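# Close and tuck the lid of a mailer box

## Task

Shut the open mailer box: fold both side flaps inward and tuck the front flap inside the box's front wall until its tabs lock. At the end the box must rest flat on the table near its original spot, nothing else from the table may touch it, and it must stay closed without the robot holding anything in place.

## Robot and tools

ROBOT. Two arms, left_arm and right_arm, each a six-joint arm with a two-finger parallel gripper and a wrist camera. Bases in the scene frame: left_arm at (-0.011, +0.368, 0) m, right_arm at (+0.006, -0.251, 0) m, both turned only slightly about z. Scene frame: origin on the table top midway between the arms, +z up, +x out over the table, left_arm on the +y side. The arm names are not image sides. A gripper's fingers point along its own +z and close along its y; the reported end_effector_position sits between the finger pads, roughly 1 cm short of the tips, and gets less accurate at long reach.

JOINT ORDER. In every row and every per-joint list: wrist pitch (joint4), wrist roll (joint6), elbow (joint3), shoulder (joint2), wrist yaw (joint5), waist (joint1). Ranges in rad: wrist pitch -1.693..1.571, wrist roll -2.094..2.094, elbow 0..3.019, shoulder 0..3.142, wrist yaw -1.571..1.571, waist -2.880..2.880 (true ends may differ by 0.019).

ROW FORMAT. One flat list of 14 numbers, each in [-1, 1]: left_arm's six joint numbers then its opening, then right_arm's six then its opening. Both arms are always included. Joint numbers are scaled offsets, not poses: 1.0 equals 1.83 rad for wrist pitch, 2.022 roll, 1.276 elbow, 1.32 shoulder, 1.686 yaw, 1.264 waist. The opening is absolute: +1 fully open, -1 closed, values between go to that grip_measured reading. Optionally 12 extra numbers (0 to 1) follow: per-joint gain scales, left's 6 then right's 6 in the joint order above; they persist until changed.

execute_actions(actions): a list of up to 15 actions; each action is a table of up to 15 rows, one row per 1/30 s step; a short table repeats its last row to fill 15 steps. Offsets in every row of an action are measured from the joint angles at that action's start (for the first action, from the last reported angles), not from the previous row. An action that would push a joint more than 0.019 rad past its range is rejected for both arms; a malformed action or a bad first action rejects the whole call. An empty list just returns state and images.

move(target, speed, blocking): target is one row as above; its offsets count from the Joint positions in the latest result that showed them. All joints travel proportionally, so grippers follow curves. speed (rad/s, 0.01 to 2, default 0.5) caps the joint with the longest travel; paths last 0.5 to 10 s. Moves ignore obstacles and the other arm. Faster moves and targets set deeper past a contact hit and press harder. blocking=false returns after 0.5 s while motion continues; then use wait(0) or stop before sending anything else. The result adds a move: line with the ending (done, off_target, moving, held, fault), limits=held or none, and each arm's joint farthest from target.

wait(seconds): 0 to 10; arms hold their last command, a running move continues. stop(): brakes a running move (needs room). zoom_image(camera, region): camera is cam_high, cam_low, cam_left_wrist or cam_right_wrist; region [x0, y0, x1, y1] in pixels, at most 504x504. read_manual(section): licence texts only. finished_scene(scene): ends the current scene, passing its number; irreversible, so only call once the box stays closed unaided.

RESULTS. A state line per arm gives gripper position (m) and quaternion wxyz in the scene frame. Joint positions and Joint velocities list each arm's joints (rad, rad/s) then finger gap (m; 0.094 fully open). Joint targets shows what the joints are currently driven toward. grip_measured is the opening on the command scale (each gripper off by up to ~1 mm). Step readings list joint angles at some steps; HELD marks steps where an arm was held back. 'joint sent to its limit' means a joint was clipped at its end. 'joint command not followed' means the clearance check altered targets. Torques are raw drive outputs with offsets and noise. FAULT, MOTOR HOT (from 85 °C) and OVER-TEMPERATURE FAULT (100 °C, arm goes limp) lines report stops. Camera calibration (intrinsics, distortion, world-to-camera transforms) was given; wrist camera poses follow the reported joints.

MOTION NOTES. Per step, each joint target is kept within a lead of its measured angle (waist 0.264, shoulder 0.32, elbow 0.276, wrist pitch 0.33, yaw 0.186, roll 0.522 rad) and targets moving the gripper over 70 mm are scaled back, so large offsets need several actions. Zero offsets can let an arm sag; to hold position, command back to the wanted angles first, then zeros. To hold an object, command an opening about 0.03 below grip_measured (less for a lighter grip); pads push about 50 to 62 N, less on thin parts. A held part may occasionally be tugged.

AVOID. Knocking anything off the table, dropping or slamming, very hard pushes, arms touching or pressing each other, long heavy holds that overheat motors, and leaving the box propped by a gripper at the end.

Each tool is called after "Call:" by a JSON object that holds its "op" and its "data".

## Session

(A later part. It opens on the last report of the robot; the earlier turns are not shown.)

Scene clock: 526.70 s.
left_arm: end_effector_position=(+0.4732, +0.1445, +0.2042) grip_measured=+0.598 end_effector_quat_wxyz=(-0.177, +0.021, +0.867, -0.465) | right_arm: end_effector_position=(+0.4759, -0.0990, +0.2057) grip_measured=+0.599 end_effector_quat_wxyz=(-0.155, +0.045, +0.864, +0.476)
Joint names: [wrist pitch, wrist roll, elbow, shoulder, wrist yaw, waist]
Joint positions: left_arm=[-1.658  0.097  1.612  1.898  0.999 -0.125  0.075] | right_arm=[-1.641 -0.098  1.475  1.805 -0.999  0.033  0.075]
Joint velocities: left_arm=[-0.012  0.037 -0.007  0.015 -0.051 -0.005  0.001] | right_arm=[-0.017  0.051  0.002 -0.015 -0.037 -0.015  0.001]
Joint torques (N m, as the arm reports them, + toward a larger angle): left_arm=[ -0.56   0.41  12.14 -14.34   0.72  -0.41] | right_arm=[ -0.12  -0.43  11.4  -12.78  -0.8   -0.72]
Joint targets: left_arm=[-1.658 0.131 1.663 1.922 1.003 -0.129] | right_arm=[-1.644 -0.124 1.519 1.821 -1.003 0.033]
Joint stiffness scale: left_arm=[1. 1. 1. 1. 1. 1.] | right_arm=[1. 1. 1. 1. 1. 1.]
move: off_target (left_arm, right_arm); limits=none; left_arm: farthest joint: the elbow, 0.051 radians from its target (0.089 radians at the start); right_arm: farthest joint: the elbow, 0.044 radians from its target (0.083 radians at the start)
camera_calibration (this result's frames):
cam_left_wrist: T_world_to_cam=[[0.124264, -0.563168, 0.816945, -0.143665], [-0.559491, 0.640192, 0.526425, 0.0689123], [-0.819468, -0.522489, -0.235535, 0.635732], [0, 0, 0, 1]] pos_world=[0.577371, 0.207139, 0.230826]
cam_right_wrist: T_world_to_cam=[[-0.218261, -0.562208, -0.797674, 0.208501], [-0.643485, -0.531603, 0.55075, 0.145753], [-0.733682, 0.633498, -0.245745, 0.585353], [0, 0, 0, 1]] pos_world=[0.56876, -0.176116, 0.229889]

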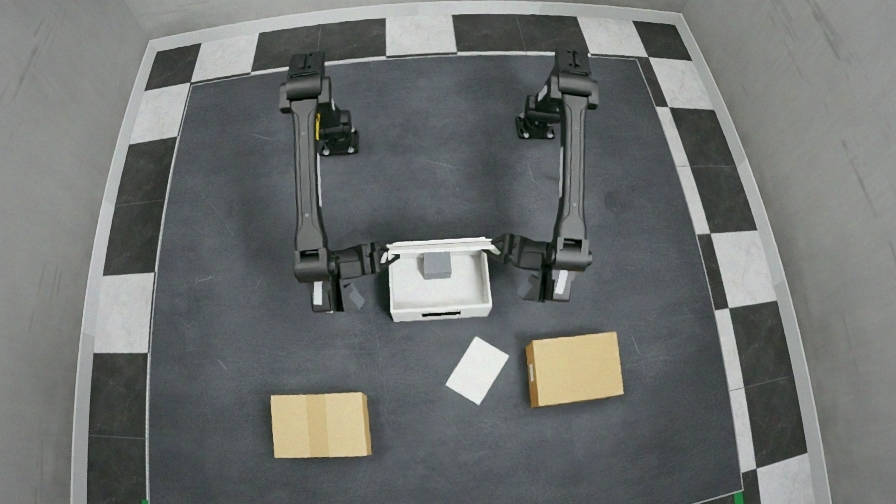

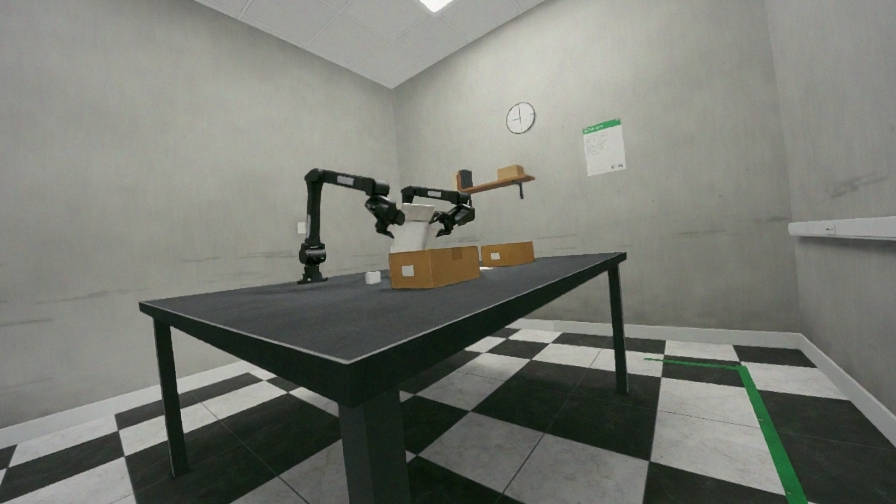

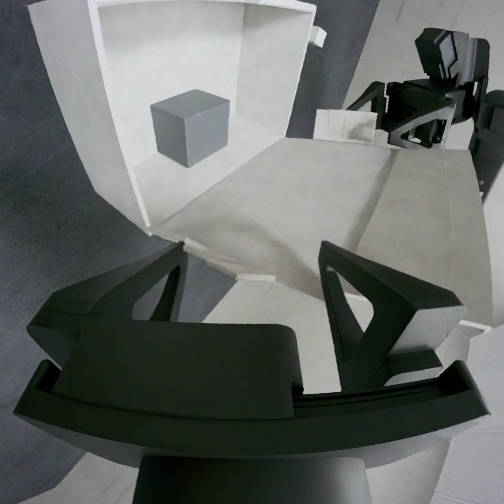

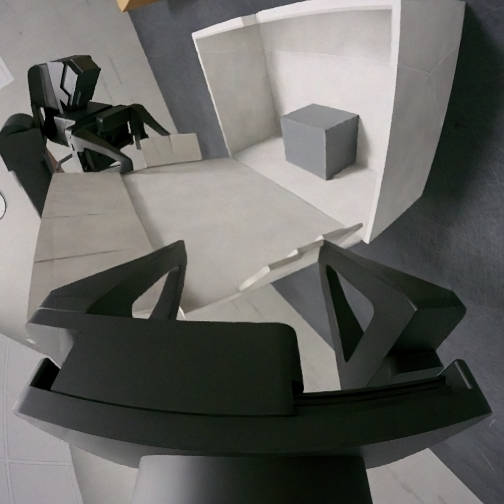

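Call:
{"op": "move", "data": {"target": [0,-0.15,0.03,0,0,0.2,0.6, 0,0.15,0.03,0,0,-0.2,0.6], "speed": 0.3}}

Call:
{"op": "move", "data": {"target": [0.74,0.1,-0.33,-0.2,0.175,0,-1, 0.73,-0.1,-0.27,-0.13,-0.2,0,-1], "speed": 1.0}}

Scene clock: 569.23 s.
left_arm: end_effector_position=(+0.5137, +0.2762, +0.2036) grip_measured=+0.598 end_effector_quat_wxyz=(-0.185, -0.215, +0.840, -0.462) | right_arm: end_effector_position=(+0.4987, -0.2195, +0.2054) grip_measured=+0.599 end_effector_quat_wxyz=(-0.166, +0.275, +0.821, +0.473)
Joint names: [wrist pitch, wrist roll, elbow, shoulder, wrist yaw, waist]
Joint positions: left_arm=[-1.659 -0.191  1.61   1.898  0.998  0.134  0.075] | right_arm=[-1.641  0.193  1.474  1.805 -0.999 -0.216  0.075]
Joint velocities: left_arm=[ 0.002  0.066  0.002  0.015 -0.007  0.015 -0.001] | right_arm=[-0.007 -0.095 -0.022 -0.005  0.007 -0.015 -0.   ]
Joint torques (N m, as the arm reports them, + toward a larger angle): left_arm=[ -0.53  -0.06  11.14 -16.14   0.54  -0.62] | right_arm=[  0.03   0.08  11.08 -13.86  -0.66  -0.59]
Joint targets: left_arm=[-1.658 -0.206 1.650 1.898 0.999 0.128] | right_arm=[-1.641 0.205 1.513 1.805 -1.000 -0.220]
Joint stiffness scale: left_arm=[1. 1. 1. 1. 1. 1.] | right_arm=[1. 1. 1. 1. 1. 1.]
move: off_target (left_arm, right_arm); limits=none; left_arm: farthest joint: the elbow, 0.040 radians from its target (0.038 radians at the start); right_arm: farthest joint: the elbow, 0.039 radians from its target (0.038 radians at the start)
camera_calibration (this result's frames):
cam_left_wrist: T_world_to_cam=[[0.527636, -0.47918, 0.701418, -0.28097], [-0.611282, 0.359183, 0.705211, 0.0754019], [-0.58986, -0.800859, -0.103396, 0.669601], [0, 0, 0, 1]] pos_world=[0.589313, 0.374538, 0.213137]
cam_right_wrist: T_world_to_cam=[[-0.604541, -0.424395, -0.674107, 0.342987], [-0.63588, -0.252593, 0.729283, 0.117322], [-0.479779, 0.869532, -0.117161, 0.577092], [0, 0, 0, 1]] pos_world=[0.558828, -0.326604, 0.213262]

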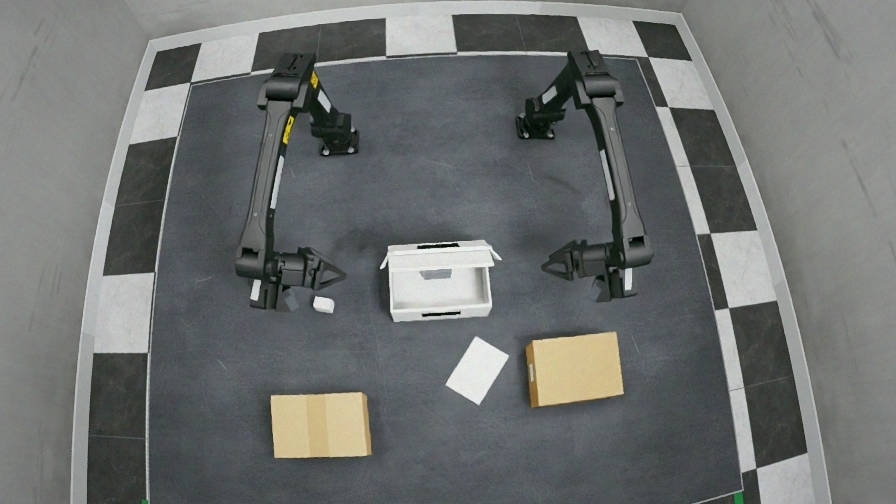

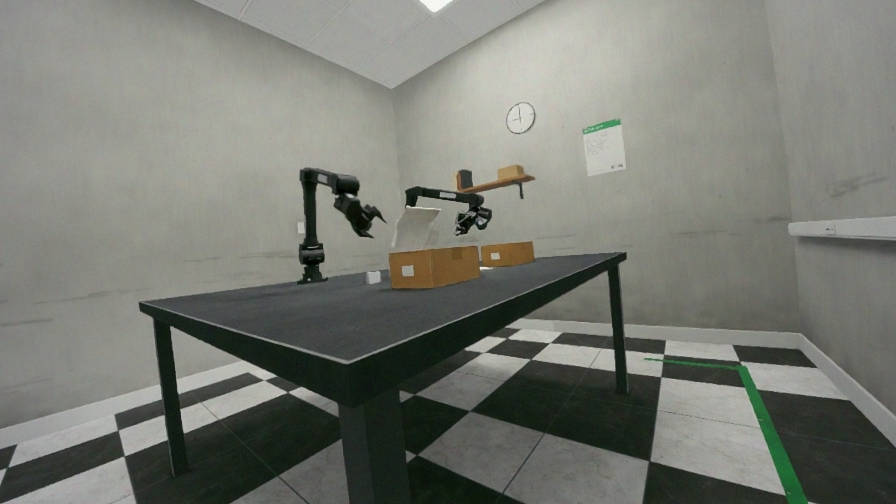

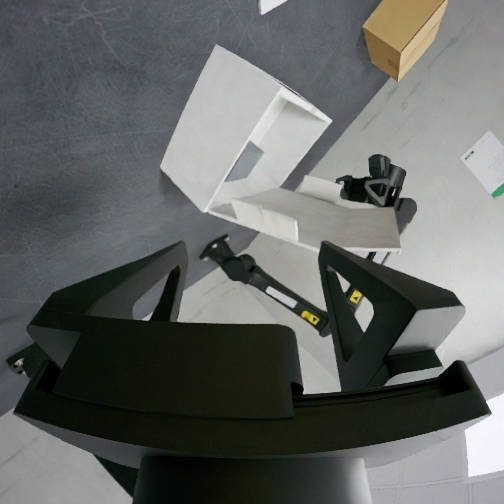

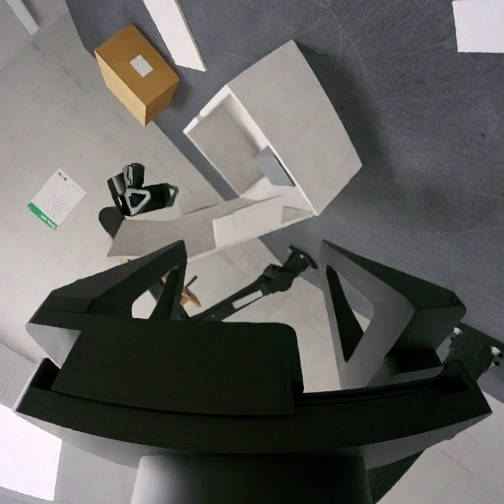

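Scene clock: 571.23 s.
left_arm: end_effector_position=(+0.5513, +0.2593, +0.2394) grip_measured=-0.991 end_effector_quat_wxyz=(+0.329, +0.187, +0.751, -0.541) | right_arm: end_effector_position=(+0.5570, -0.2101, +0.2309) grip_measured=-0.996 end_effector_quat_wxyz=(+0.346, -0.135, +0.755, +0.541)
Joint names: [wrist pitch, wrist roll, elbow, shoulder, wrist yaw, waist]
Joint positions: left_arm=[-0.32  -0.005  1.185  1.661  1.289  0.134  0.   ] | right_arm=[-0.323  0.003  1.13   1.643 -1.332 -0.216  0.   ]
Joint velocities: left_arm=[-0.002 -0.022 -0.007 -0.015  0.037  0.015  0.001] | right_arm=[-0.022 -0.081 -0.002 -0.005  0.037 -0.005  0.   ]
Joint torques (N m, as the arm reports them, + toward a larger angle): left_arm=[  1.92   0.21   8.89 -16.12   0.67  -0.09] | right_arm=[  2.51  -0.2    8.47 -12.84  -0.74  -0.99]
Joint targets: left_arm=[-0.305 0.011 1.189 1.634 1.293 0.134] | right_arm=[-0.305 -0.009 1.130 1.633 -1.336 -0.216]
Joint stiffness scale: left_arm=[1. 1. 1. 1. 1. 1.] | right_arm=[1. 1. 1. 1. 1. 1.]
move: off_target (left_arm); limits=none; left_arm: farthest joint: the shoulder, 0.027 radians from its target (0.264 radians at the start); right_arm: farthest joint: the wrist pitch, 0.018 radians from its target (1.336 radians at the start)
camera_calibration (this result's frames):
cam_left_wrist: T_world_to_cam=[[-0.641033, -0.343131, 0.686541, 0.278578], [-0.743848, 0.49816, -0.445563, 0.39169], [-0.18912, -0.796303, -0.574574, 0.5726], [0, 0, 0, 1]] pos_world=[0.578225, 0.356428, 0.312269]
cam_right_wrist: T_world_to_cam=[[0.570444, -0.401328, -0.71661, -0.240487], [-0.815816, -0.37785, -0.437806, 0.481563], [-0.0950672, 0.834365, -0.542952, 0.476509], [0, 0, 0, 1]] pos_world=[0.575351, -0.312138, 0.297217]

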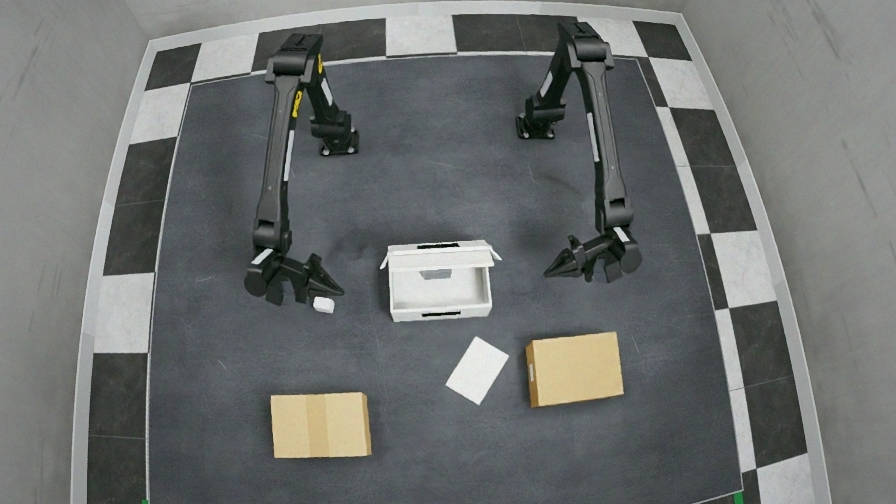

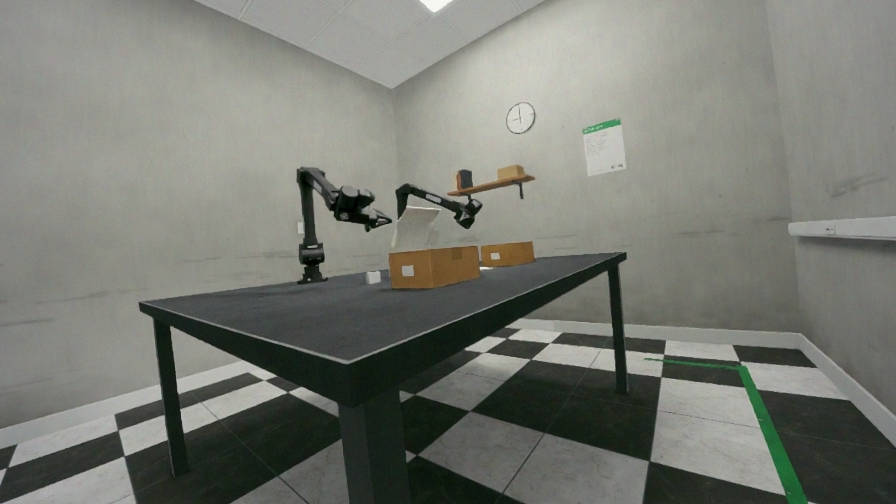

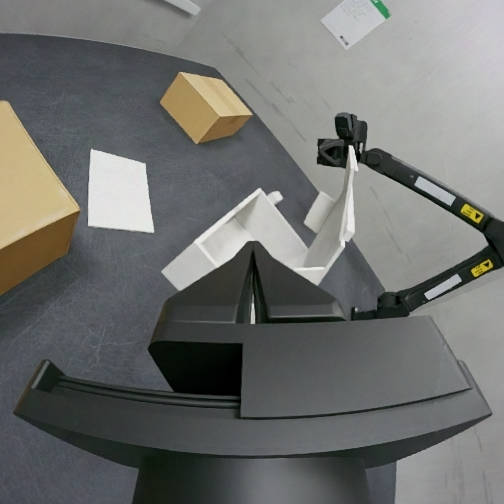

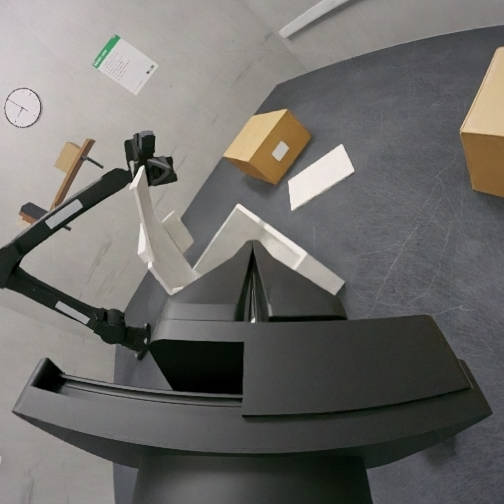

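Call:
{"op": "move", "data": {"target": [0.75,0,-0.476,-0.05,-0.01,-0.105,-1, 0.752,0,-0.433,-0.028,-0.135,0.015,-1], "speed": 1.0}}

Scene clock: 581.23 s.
left_arm: end_effector_position=(+0.4079, +0.1923, +0.1721) grip_measured=-0.991 end_effector_quat_wxyz=(+0.558, +0.424, +0.567, -0.432) | right_arm: end_effector_position=(+0.4116, -0.1692, +0.1752) grip_measured=-0.996 end_effector_quat_wxyz=(+0.554, -0.434, +0.559, +0.439)
Joint names: [wrist pitch, wrist roll, elbow, shoulder, wrist yaw, waist]
Joint positions: left_arm=[ 1.036 -0.004  0.573  1.622  1.276  0.007  0.   ] | right_arm=[ 1.035  0.003  0.575  1.617 -1.557 -0.212  0.   ]
Joint velocities: left_arm=[-0.017  0.007  0.002 -0.015 -0.022  0.005 -0.001] | right_arm=[-0.012 -0.007  0.022 -0.034 -0.007 -0.005 -0.   ]
Joint torques (N m, as the arm reports them, + toward a larger angle): left_arm=[  2.19   0.01   5.81 -11.95  -0.21  -0.61] | right_arm=[  2.56  -0.01   5.77 -10.32  -0.17   0.57]
Joint targets: left_arm=[1.053 -0.005 0.577 1.595 1.272 0.002] | right_arm=[1.054 0.003 0.577 1.606 -1.560 -0.197]
Joint stiffness scale: left_arm=[1. 1. 1. 1. 1. 1.] | right_arm=[1. 1. 1. 1. 1. 1.]
move: off_target (left_arm); limits=none; left_arm: farthest joint: the shoulder, 0.027 radians from its target (0.066 radians at the start); right_arm: farthest joint: the wrist pitch, 0.018 radians from its target (1.376 radians at the start)
camera_calibration (this result's frames):
cam_left_wrist: T_world_to_cam=[[-0.964608, -0.263405, 0.0122462, 0.442587], [-0.166884, 0.573864, -0.801767, 0.099813], [0.204162, -0.775434, -0.597511, 0.293014], [0, 0, 0, 1]] pos_world=[0.383758, 0.286514, 0.249686]
cam_right_wrist: T_world_to_cam=[[0.964959, -0.262322, -0.00639041, -0.44432], [-0.155916, -0.553613, -0.818048, 0.119287], [0.211054, 0.790379, -0.575114, 0.270535], [0, 0, 0, 1]] pos_world=[0.390252, -0.264341, 0.250331]

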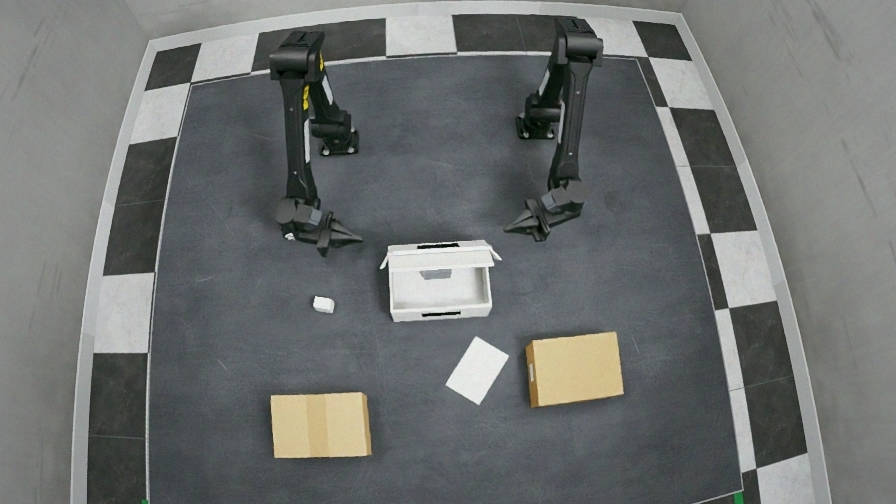

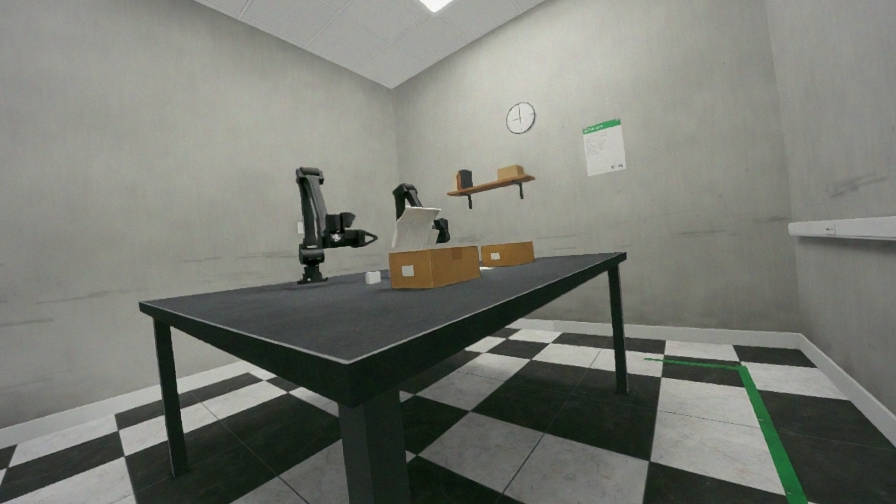

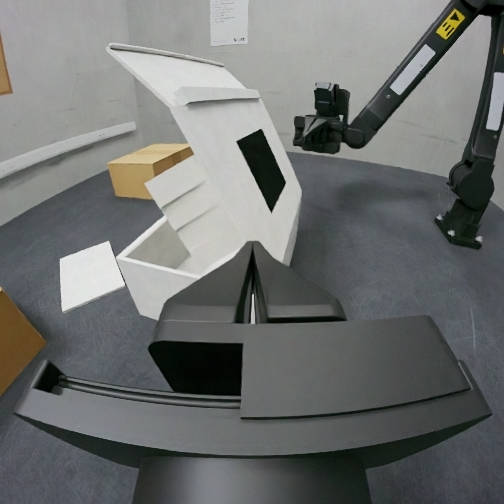

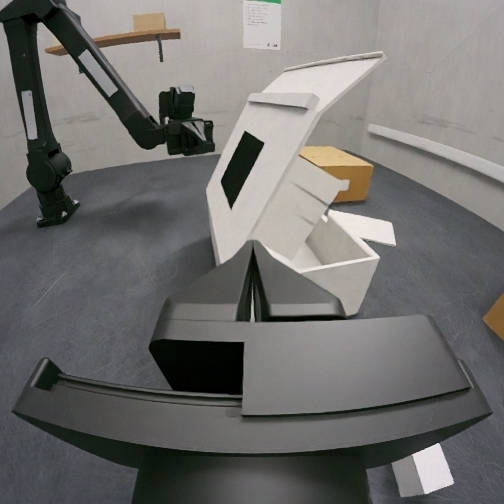

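Call:
{"op": "move", "data": {"target": [-0.02,0,0.108,0.058,-0.037,-0.053,-1, -0.017,0,0.09,0.048,0.04,0.078,-1], "speed": 0.2}}

Call:
{"op": "move", "data": {"target": [0.065,0,0.128,0.195,-0.008,-0.012,-1, 0.07,0,0.12,0.192,0.023,0.035,-1], "speed": 0.12}}

Scene clock: 600.23 s.
left_arm: end_effector_position=(+0.4433, +0.1659, +0.1780) grip_measured=-0.991 end_effector_quat_wxyz=(+0.562, +0.429, +0.562, -0.430) | right_arm: end_effector_position=(+0.4445, -0.1408, +0.1785) grip_measured=-0.996 end_effector_quat_wxyz=(+0.553, -0.444, +0.550, +0.441)
Joint names: [wrist pitch, wrist roll, elbow, shoulder, wrist yaw, waist]
Joint positions: left_arm=[ 1.006 -0.004  0.679  1.681  1.218 -0.055  0.   ] | right_arm=[ 1.016  0.003  0.662  1.669 -1.493 -0.126  0.   ]
Joint velocities: left_arm=[ 0.027 -0.081 -0.002 -0.024  0.007 -0.005  0.001] | right_arm=[-0.007 -0.007 -0.007 -0.005 -0.081 -0.005 -0.   ]
Joint torques (N m, as the arm reports them, + toward a larger angle): left_arm=[ 1.21  0.02  8.54 -9.23 -0.21 -0.56] | right_arm=[ 1.52 -0.02  8.22 -8.7   0.02  0.73]
Joint targets: left_arm=[1.000 -0.004 0.711 1.699 1.214 -0.060] | right_arm=[1.004 0.003 0.690 1.680 -1.490 -0.114]
Joint stiffness scale: left_arm=[1. 1. 1. 1. 1. 1.] | right_arm=[1. 1. 1. 1. 1. 1.]
move: off_target (left_arm, right_arm); limits=none; left_arm: farthest joint: the elbow, 0.032 radians from its target (0.138 radians at the start); right_arm: farthest joint: the elbow, 0.028 radians from its target (0.115 radians at the start)
camera_calibration (this result's frames):
cam_left_wrist: T_world_to_cam=[[-0.965575, -0.26009, -0.0041214, 0.472462], [-0.151139, 0.573852, -0.804892, 0.119245], [0.21171, -0.776561, -0.593408, 0.264936], [0, 0, 0, 1]] pos_world=[0.41813, 0.260193, 0.255141]
cam_right_wrist: T_world_to_cam=[[0.9706, -0.240537, 0.00881823, -0.470694], [-0.131113, -0.559071, -0.818687, 0.13109], [0.201855, 0.793461, -0.574172, 0.247417], [0, 0, 0, 1]] pos_world=[0.424101, -0.236247, 0.253532]

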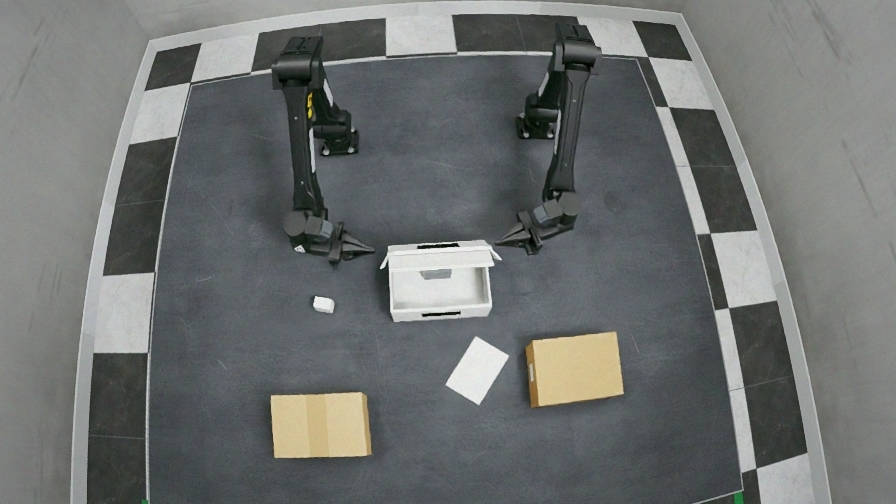

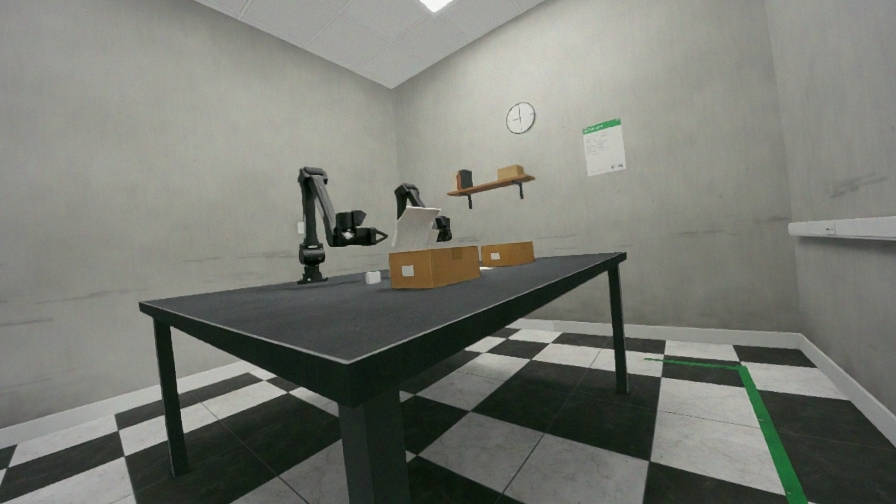

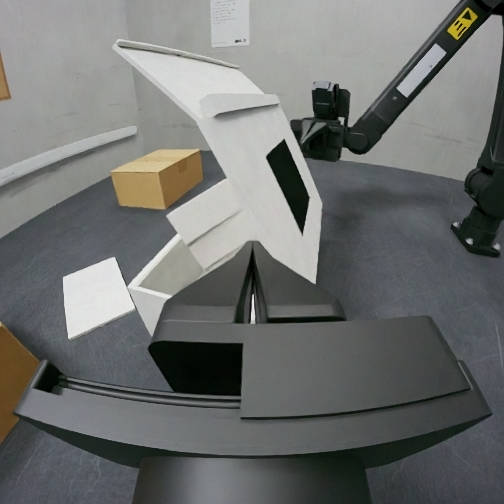

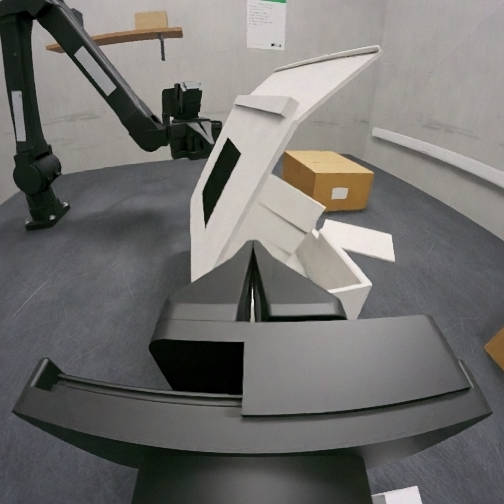

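Scene clock: 602.73 s.
left_arm: end_effector_position=(+0.4917, +0.1605, +0.1217) grip_measured=-0.991 end_effector_quat_wxyz=(+0.562, +0.427, +0.563, -0.429) | right_arm: end_effector_position=(+0.4940, -0.1347, +0.1204) grip_measured=-0.996 end_effector_quat_wxyz=(+0.553, -0.440, +0.553, +0.441)
Joint names: [wrist pitch, wrist roll, elbow, shoulder, wrist yaw, waist]
Joint positions: left_arm=[ 1.11  -0.004  0.809  1.918  1.211 -0.058  0.   ] | right_arm=[ 1.125  0.003  0.789  1.912 -1.458 -0.097  0.   ]
Joint velocities: left_arm=[-0.002 -0.037  0.002  0.005 -0.007  0.005 -0.002] | right_arm=[-0.017  0.022  0.007 -0.015 -0.051  0.005 -0.   ]
Joint torques (N m, as the arm reports them, + toward a larger angle): left_arm=[  2.18   0.02   7.93 -11.48  -0.29  -1.11] | right_arm=[  2.67  -0.02   7.32 -11.42   0.06   1.26]
Joint targets: left_arm=[1.125 -0.004 0.842 1.938 1.205 -0.070] | right_arm=[1.144 0.003 0.816 1.923 -1.454 -0.081]
Joint stiffness scale: left_arm=[1. 1. 1. 1. 1. 1.] | right_arm=[1. 1. 1. 1. 1. 1.]
move: off_target (left_arm, right_arm); limits=none; left_arm: farthest joint: the elbow, 0.033 radians from its target (0.163 radians at the start); right_arm: farthest joint: the elbow, 0.026 radians from its target (0.153 radians at the start)
camera_calibration (this result's frames):
cam_left_wrist: T_world_to_cam=[[-0.964483, -0.264139, -0.00161055, 0.517412], [-0.155688, 0.573385, -0.804358, 0.0865345], [0.213386, -0.775539, -0.594143, 0.21613], [0, 0, 0, 1]] pos_world=[0.466389, 0.254668, 0.19885]
cam_right_wrist: T_world_to_cam=[[0.969055, -0.246832, 0.00235735, -0.516114], [-0.139978, -0.557364, -0.818383, 0.0980022], [0.203317, 0.792729, -0.574668, 0.198427], [0, 0, 0, 1]] pos_world=[0.473518, -0.230069, 0.19545]

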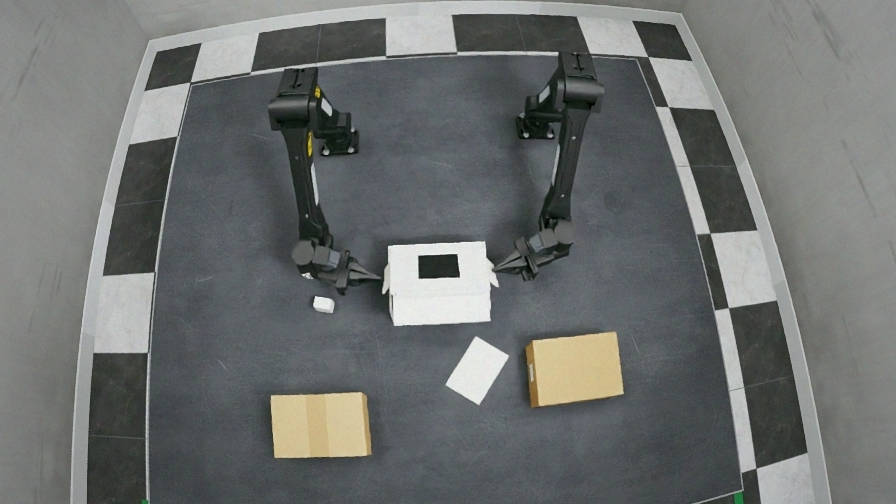

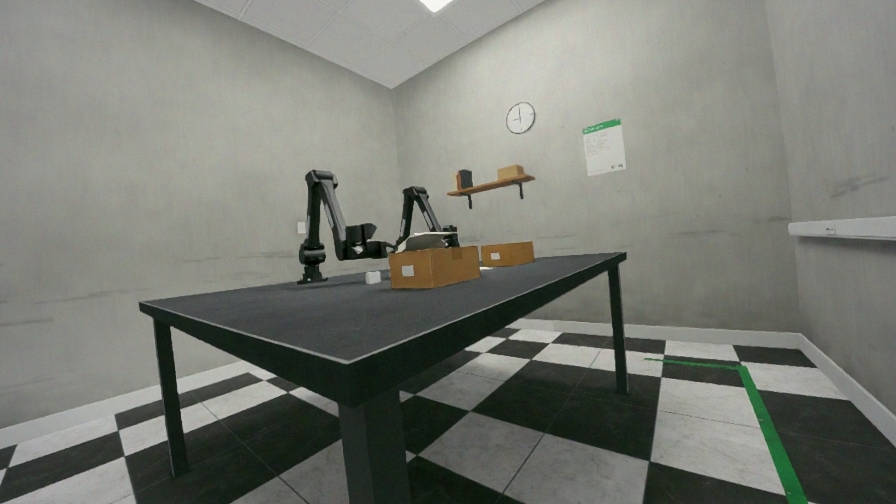

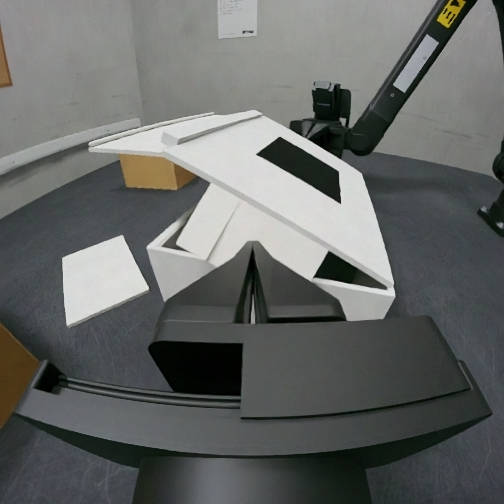

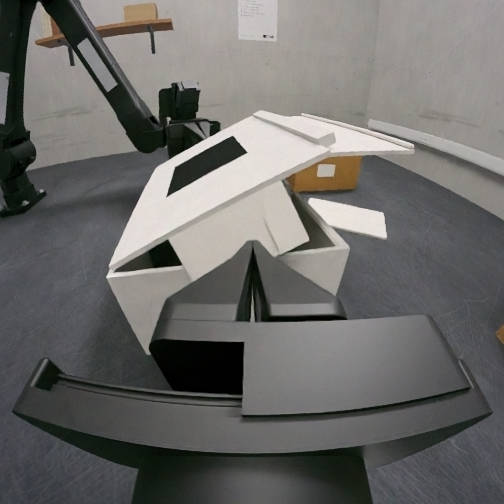

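Call:
{"op": "move", "data": {"target": [0.005,0,0.02,0.01,-0.02,-0.035,-1, 0.005,0,0.02,0.005,0.02,0.038,-1], "speed": 0.05}}

Scene clock: 610.87 s.
left_arm: end_effector_position=(+0.4923, +0.1513, +0.1217) grip_measured=-0.991 end_effector_quat_wxyz=(+0.564, +0.425, +0.565, -0.427) | right_arm: end_effector_position=(+0.4957, -0.1221, +0.1204) grip_measured=-0.996 end_effector_quat_wxyz=(+0.554, -0.440, +0.554, +0.440)
Joint names: [wrist pitch, wrist roll, elbow, shoulder, wrist yaw, waist]
Joint positions: left_arm=[ 1.11  -0.004  0.809  1.918  1.18  -0.079  0.   ] | right_arm=[ 1.125  0.003  0.789  1.912 -1.427 -0.068  0.   ]
Joint velocities: left_arm=[-0.007  0.007 -0.002 -0.015 -0.022 -0.005  0.001] | right_arm=[ 0.012  0.007 -0.007 -0.005 -0.037 -0.005 -0.001]
Joint torques (N m, as the arm reports them, + toward a larger angle): left_arm=[  1.95   0.01   7.2  -12.12  -0.17  -2.1 ] | right_arm=[  2.24  -0.05   7.22 -11.45   0.04   1.35]
Joint targets: left_arm=[1.119 -0.004 0.835 1.931 1.177 -0.102] | right_arm=[1.134 0.003 0.815 1.919 -1.424 -0.048]
Joint stiffness scale: left_arm=[1. 1. 1. 1. 1. 1.] | right_arm=[1. 1. 1. 1. 1. 1.]
move: off_target (left_arm, right_arm); limits=none; left_arm: farthest joint: the elbow, 0.025 radians from its target (0.025 radians at the start); right_arm: farthest joint: the elbow, 0.025 radians from its target (0.025 radians at the start)
camera_calibration (this result's frames):
cam_left_wrist: T_world_to_cam=[[-0.96192, -0.273325, -0.00159752, 0.515703], [-0.161151, 0.571846, -0.804377, 0.0947951], [0.22077, -0.773489, -0.594117, 0.204973], [0, 0, 0, 1]] pos_world=[0.466089, 0.245291, 0.198852]
cam_right_wrist: T_world_to_cam=[[0.968488, -0.24905, 0.00234679, -0.514581], [-0.141248, -0.556986, -0.818423, 0.105953], [0.205135, 0.792301, -0.574612, 0.187139], [0, 0, 0, 1]] pos_world=[0.474942, -0.217412, 0.195455]

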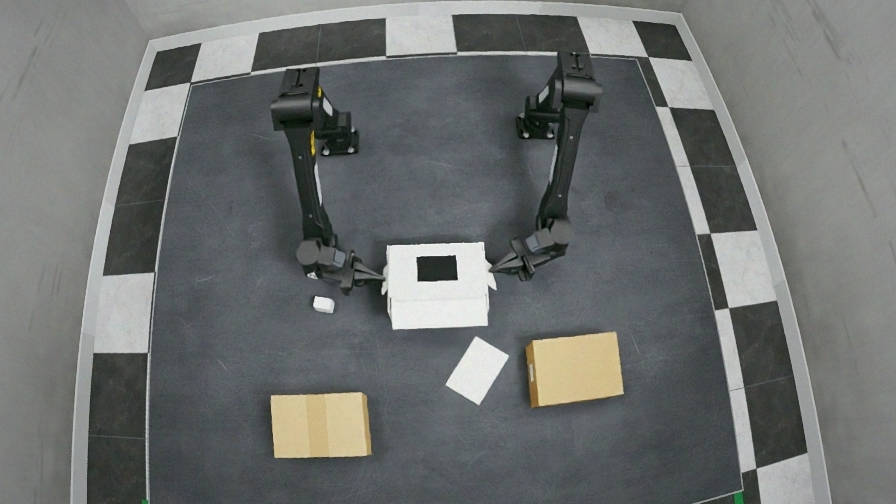

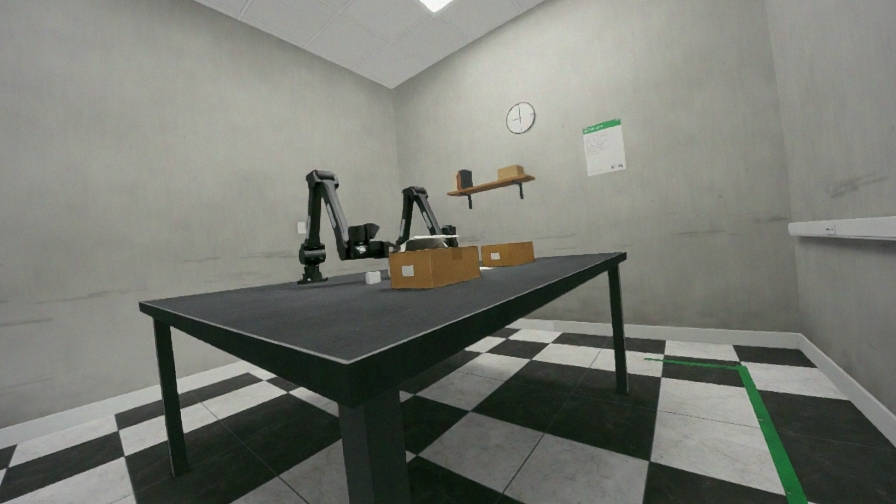

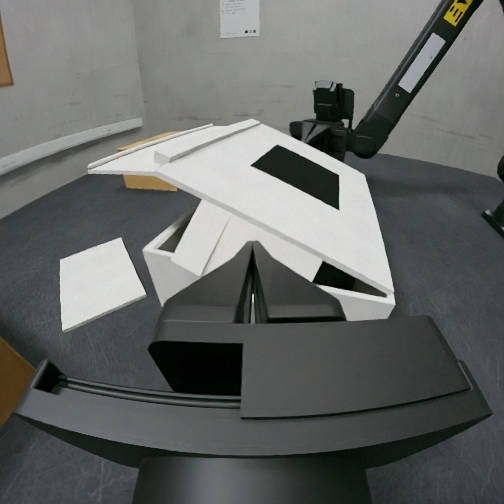

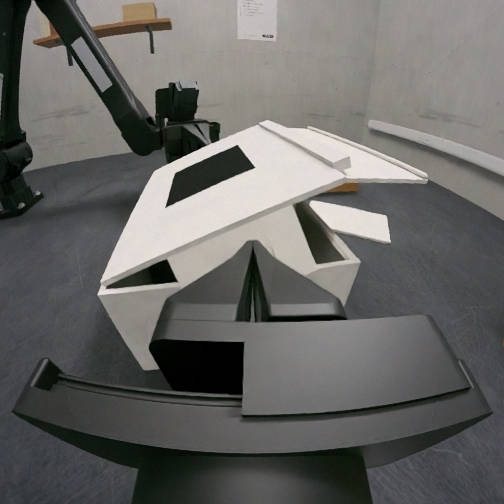

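Call:
{"op": "move", "data": {"target": [0.07,0,0.03,0.105,0,0.012,-1, 0.07,0,0.025,0.1,0,-0.008,-1], "speed": 0.08}}

Scene clock: 629.13 s.
left_arm: end_effector_position=(+0.4978, +0.1612, +0.0840) grip_measured=-0.991 end_effector_quat_wxyz=(+0.574, +0.422, +0.564, -0.418) | right_arm: end_effector_position=(+0.4993, -0.1279, +0.0836) grip_measured=-0.996 end_effector_quat_wxyz=(+0.560, -0.441, +0.552, +0.433)
Joint names: [wrist pitch, wrist roll, elbow, shoulder, wrist yaw, waist]
Joint positions: left_arm=[ 1.231 -0.004  0.822  2.034  1.18  -0.059  0.   ] | right_arm=[ 1.241  0.003  0.805  2.026 -1.427 -0.08   0.   ]
Joint velocities: left_arm=[ 0.002 -0.022 -0.002  0.015  0.007 -0.015  0.   ] | right_arm=[ 0.002 -0.022 -0.012 -0.024  0.007  0.005  0.   ]
Joint torques (N m, as the arm reports them, + toward a larger angle): left_arm=[  1.82   0.02   6.4  -11.89  -0.05  -0.61] | right_arm=[  2.32  -0.01   5.65 -12.48  -0.12  -0.03]
Joint targets: left_arm=[1.238 -0.004 0.847 2.056 1.180 -0.064] | right_arm=[1.253 0.003 0.821 2.044 -1.427 -0.078]
Joint stiffness scale: left_arm=[1. 1. 1. 1. 1. 1.] | right_arm=[1. 1. 1. 1. 1. 1.]
move: off_target (left_arm); limits=none; left_arm: farthest joint: the elbow, 0.025 radians from its target (0.038 radians at the start); right_arm: farthest joint: the shoulder, 0.018 radians from its target (0.132 radians at the start)
camera_calibration (this result's frames):
cam_left_wrist: T_world_to_cam=[[-0.956126, -0.292369, -0.0185438, 0.525246], [-0.157759, 0.567185, -0.80834, 0.0591427], [0.246851, -0.769949, -0.588424, 0.175035], [0, 0, 0, 1]] pos_world=[0.468324, 0.254789, 0.160543]
cam_right_wrist: T_world_to_cam=[[0.965382, -0.260098, 0.0196463, -0.520713], [-0.133302, -0.556698, -0.81995, 0.0693381], [0.224205, 0.788946, -0.572098, 0.159731], [0, 0, 0, 1]] pos_world=[0.476117, -0.222856, 0.158466]

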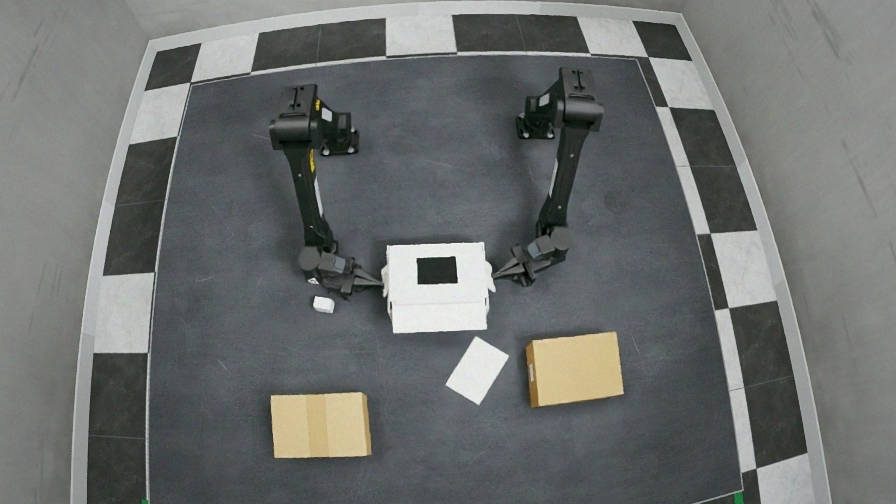

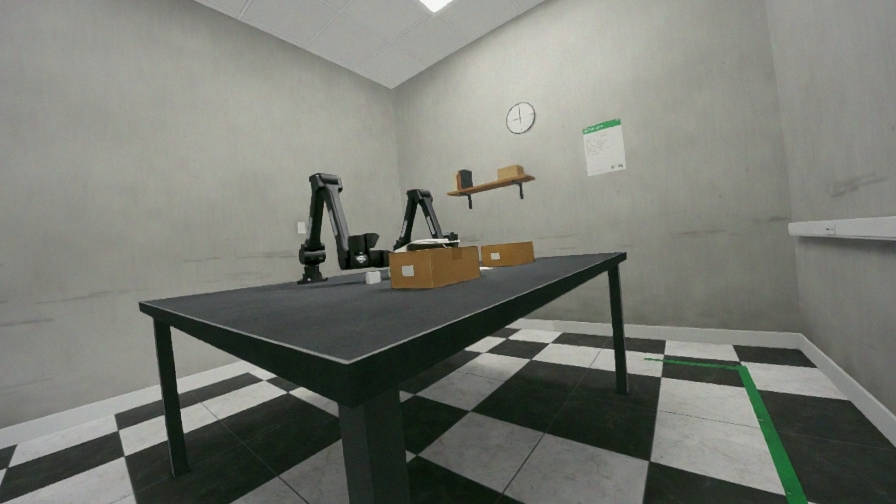

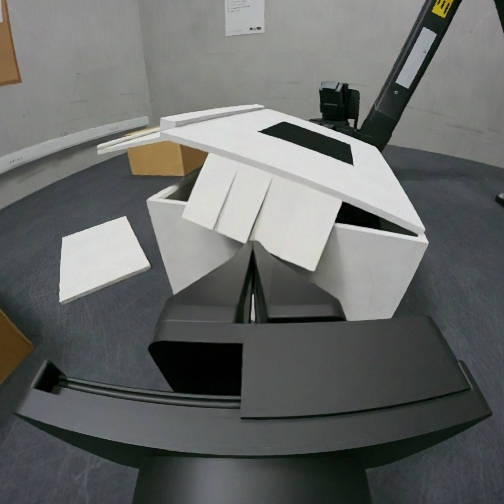

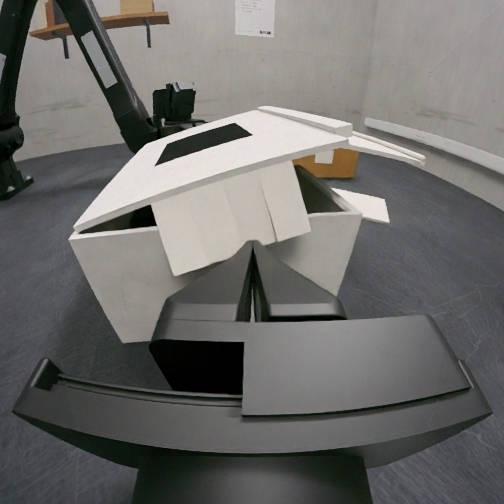

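Call:
{"op": "move", "data": {"target": [-0.05,0,0.01,-0.085,-0.015,-0.035,-1, -0.05,0,0.01,-0.078,0.015,0.035,-1], "speed": 0.06}}

Scene clock: 643.57 s.
left_arm: end_effector_position=(+0.4956, +0.1422, +0.1134) grip_measured=-0.991 end_effector_quat_wxyz=(+0.569, +0.427, +0.561, -0.424) | right_arm: end_effector_position=(+0.5019, -0.1143, +0.1178) grip_measured=-0.996 end_effector_quat_wxyz=(+0.562, -0.446, +0.547, +0.432)
Joint names: [wrist pitch, wrist roll, elbow, shoulder, wrist yaw, waist]
Joint positions: left_arm=[ 1.145 -0.004  0.822  1.952  1.16  -0.098  0.   ] | right_arm=[ 1.161  0.003  0.805  1.935 -1.405 -0.05   0.   ]
Joint velocities: left_arm=[ 0.002  0.051 -0.002  0.015  0.022 -0.005 -0.001] | right_arm=[-0.002  0.022 -0.017  0.005 -0.037 -0.005  0.   ]
Joint torques (N m, as the arm reports them, + toward a larger angle): left_arm=[  1.23   0.02   5.85 -15.86  -0.24  -0.61] | right_arm=[  1.38   0.     6.13 -13.25   0.07   1.07]
Joint targets: left_arm=[1.139 -0.004 0.835 1.921 1.155 -0.103] | right_arm=[1.150 0.003 0.818 1.923 -1.402 -0.035]
Joint stiffness scale: left_arm=[1. 1. 1. 1. 1. 1.] | right_arm=[1. 1. 1. 1. 1. 1.]
move: off_target (left_arm); limits=none; left_arm: farthest joint: the shoulder, 0.030 radians from its target (0.112 radians at the start); right_arm: farthest joint: the waist, 0.014 radians from its target (0.044 radians at the start)
camera_calibration (this result's frames):
cam_left_wrist: T_world_to_cam=[[-0.961389, -0.274808, -0.0145384, 0.517726], [-0.150746, 0.570099, -0.807628, 0.0893417], [0.230231, -0.774253, -0.589513, 0.187152], [0, 0, 0, 1]] pos_world=[0.468116, 0.236245, 0.190011]
cam_right_wrist: T_world_to_cam=[[0.967148, -0.252342, 0.0308047, -0.521742], [-0.119437, -0.55801, -0.821194, 0.0983647], [0.224411, 0.790537, -0.569817, 0.167786], [0, 0, 0, 1]] pos_world=[0.478696, -0.20941, 0.192456]

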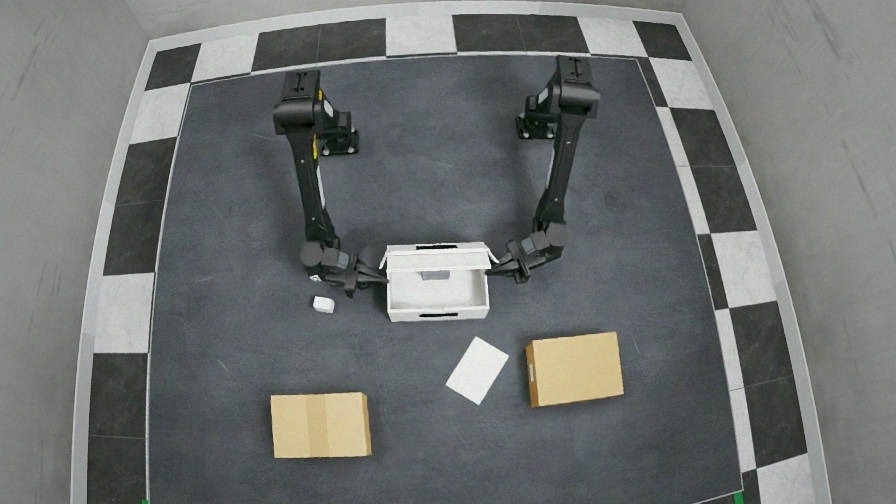

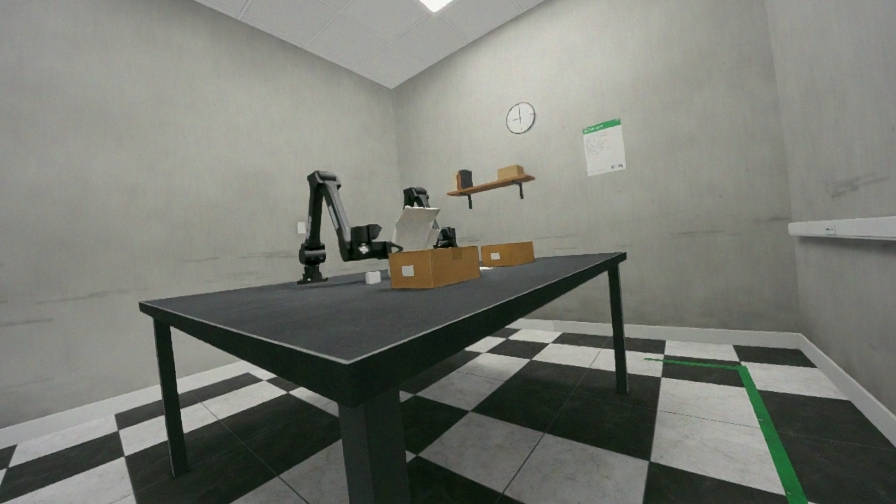

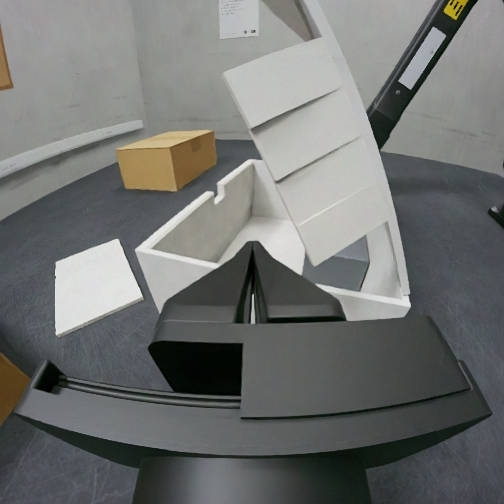

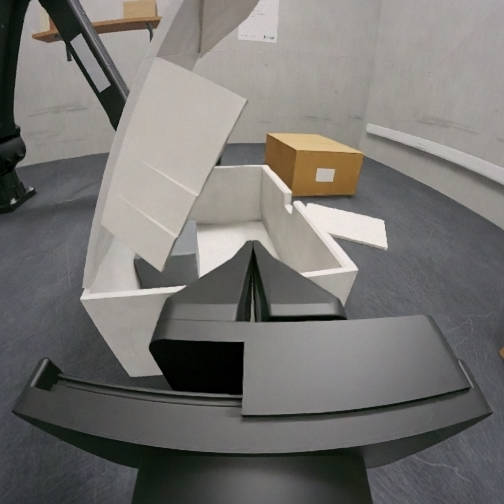

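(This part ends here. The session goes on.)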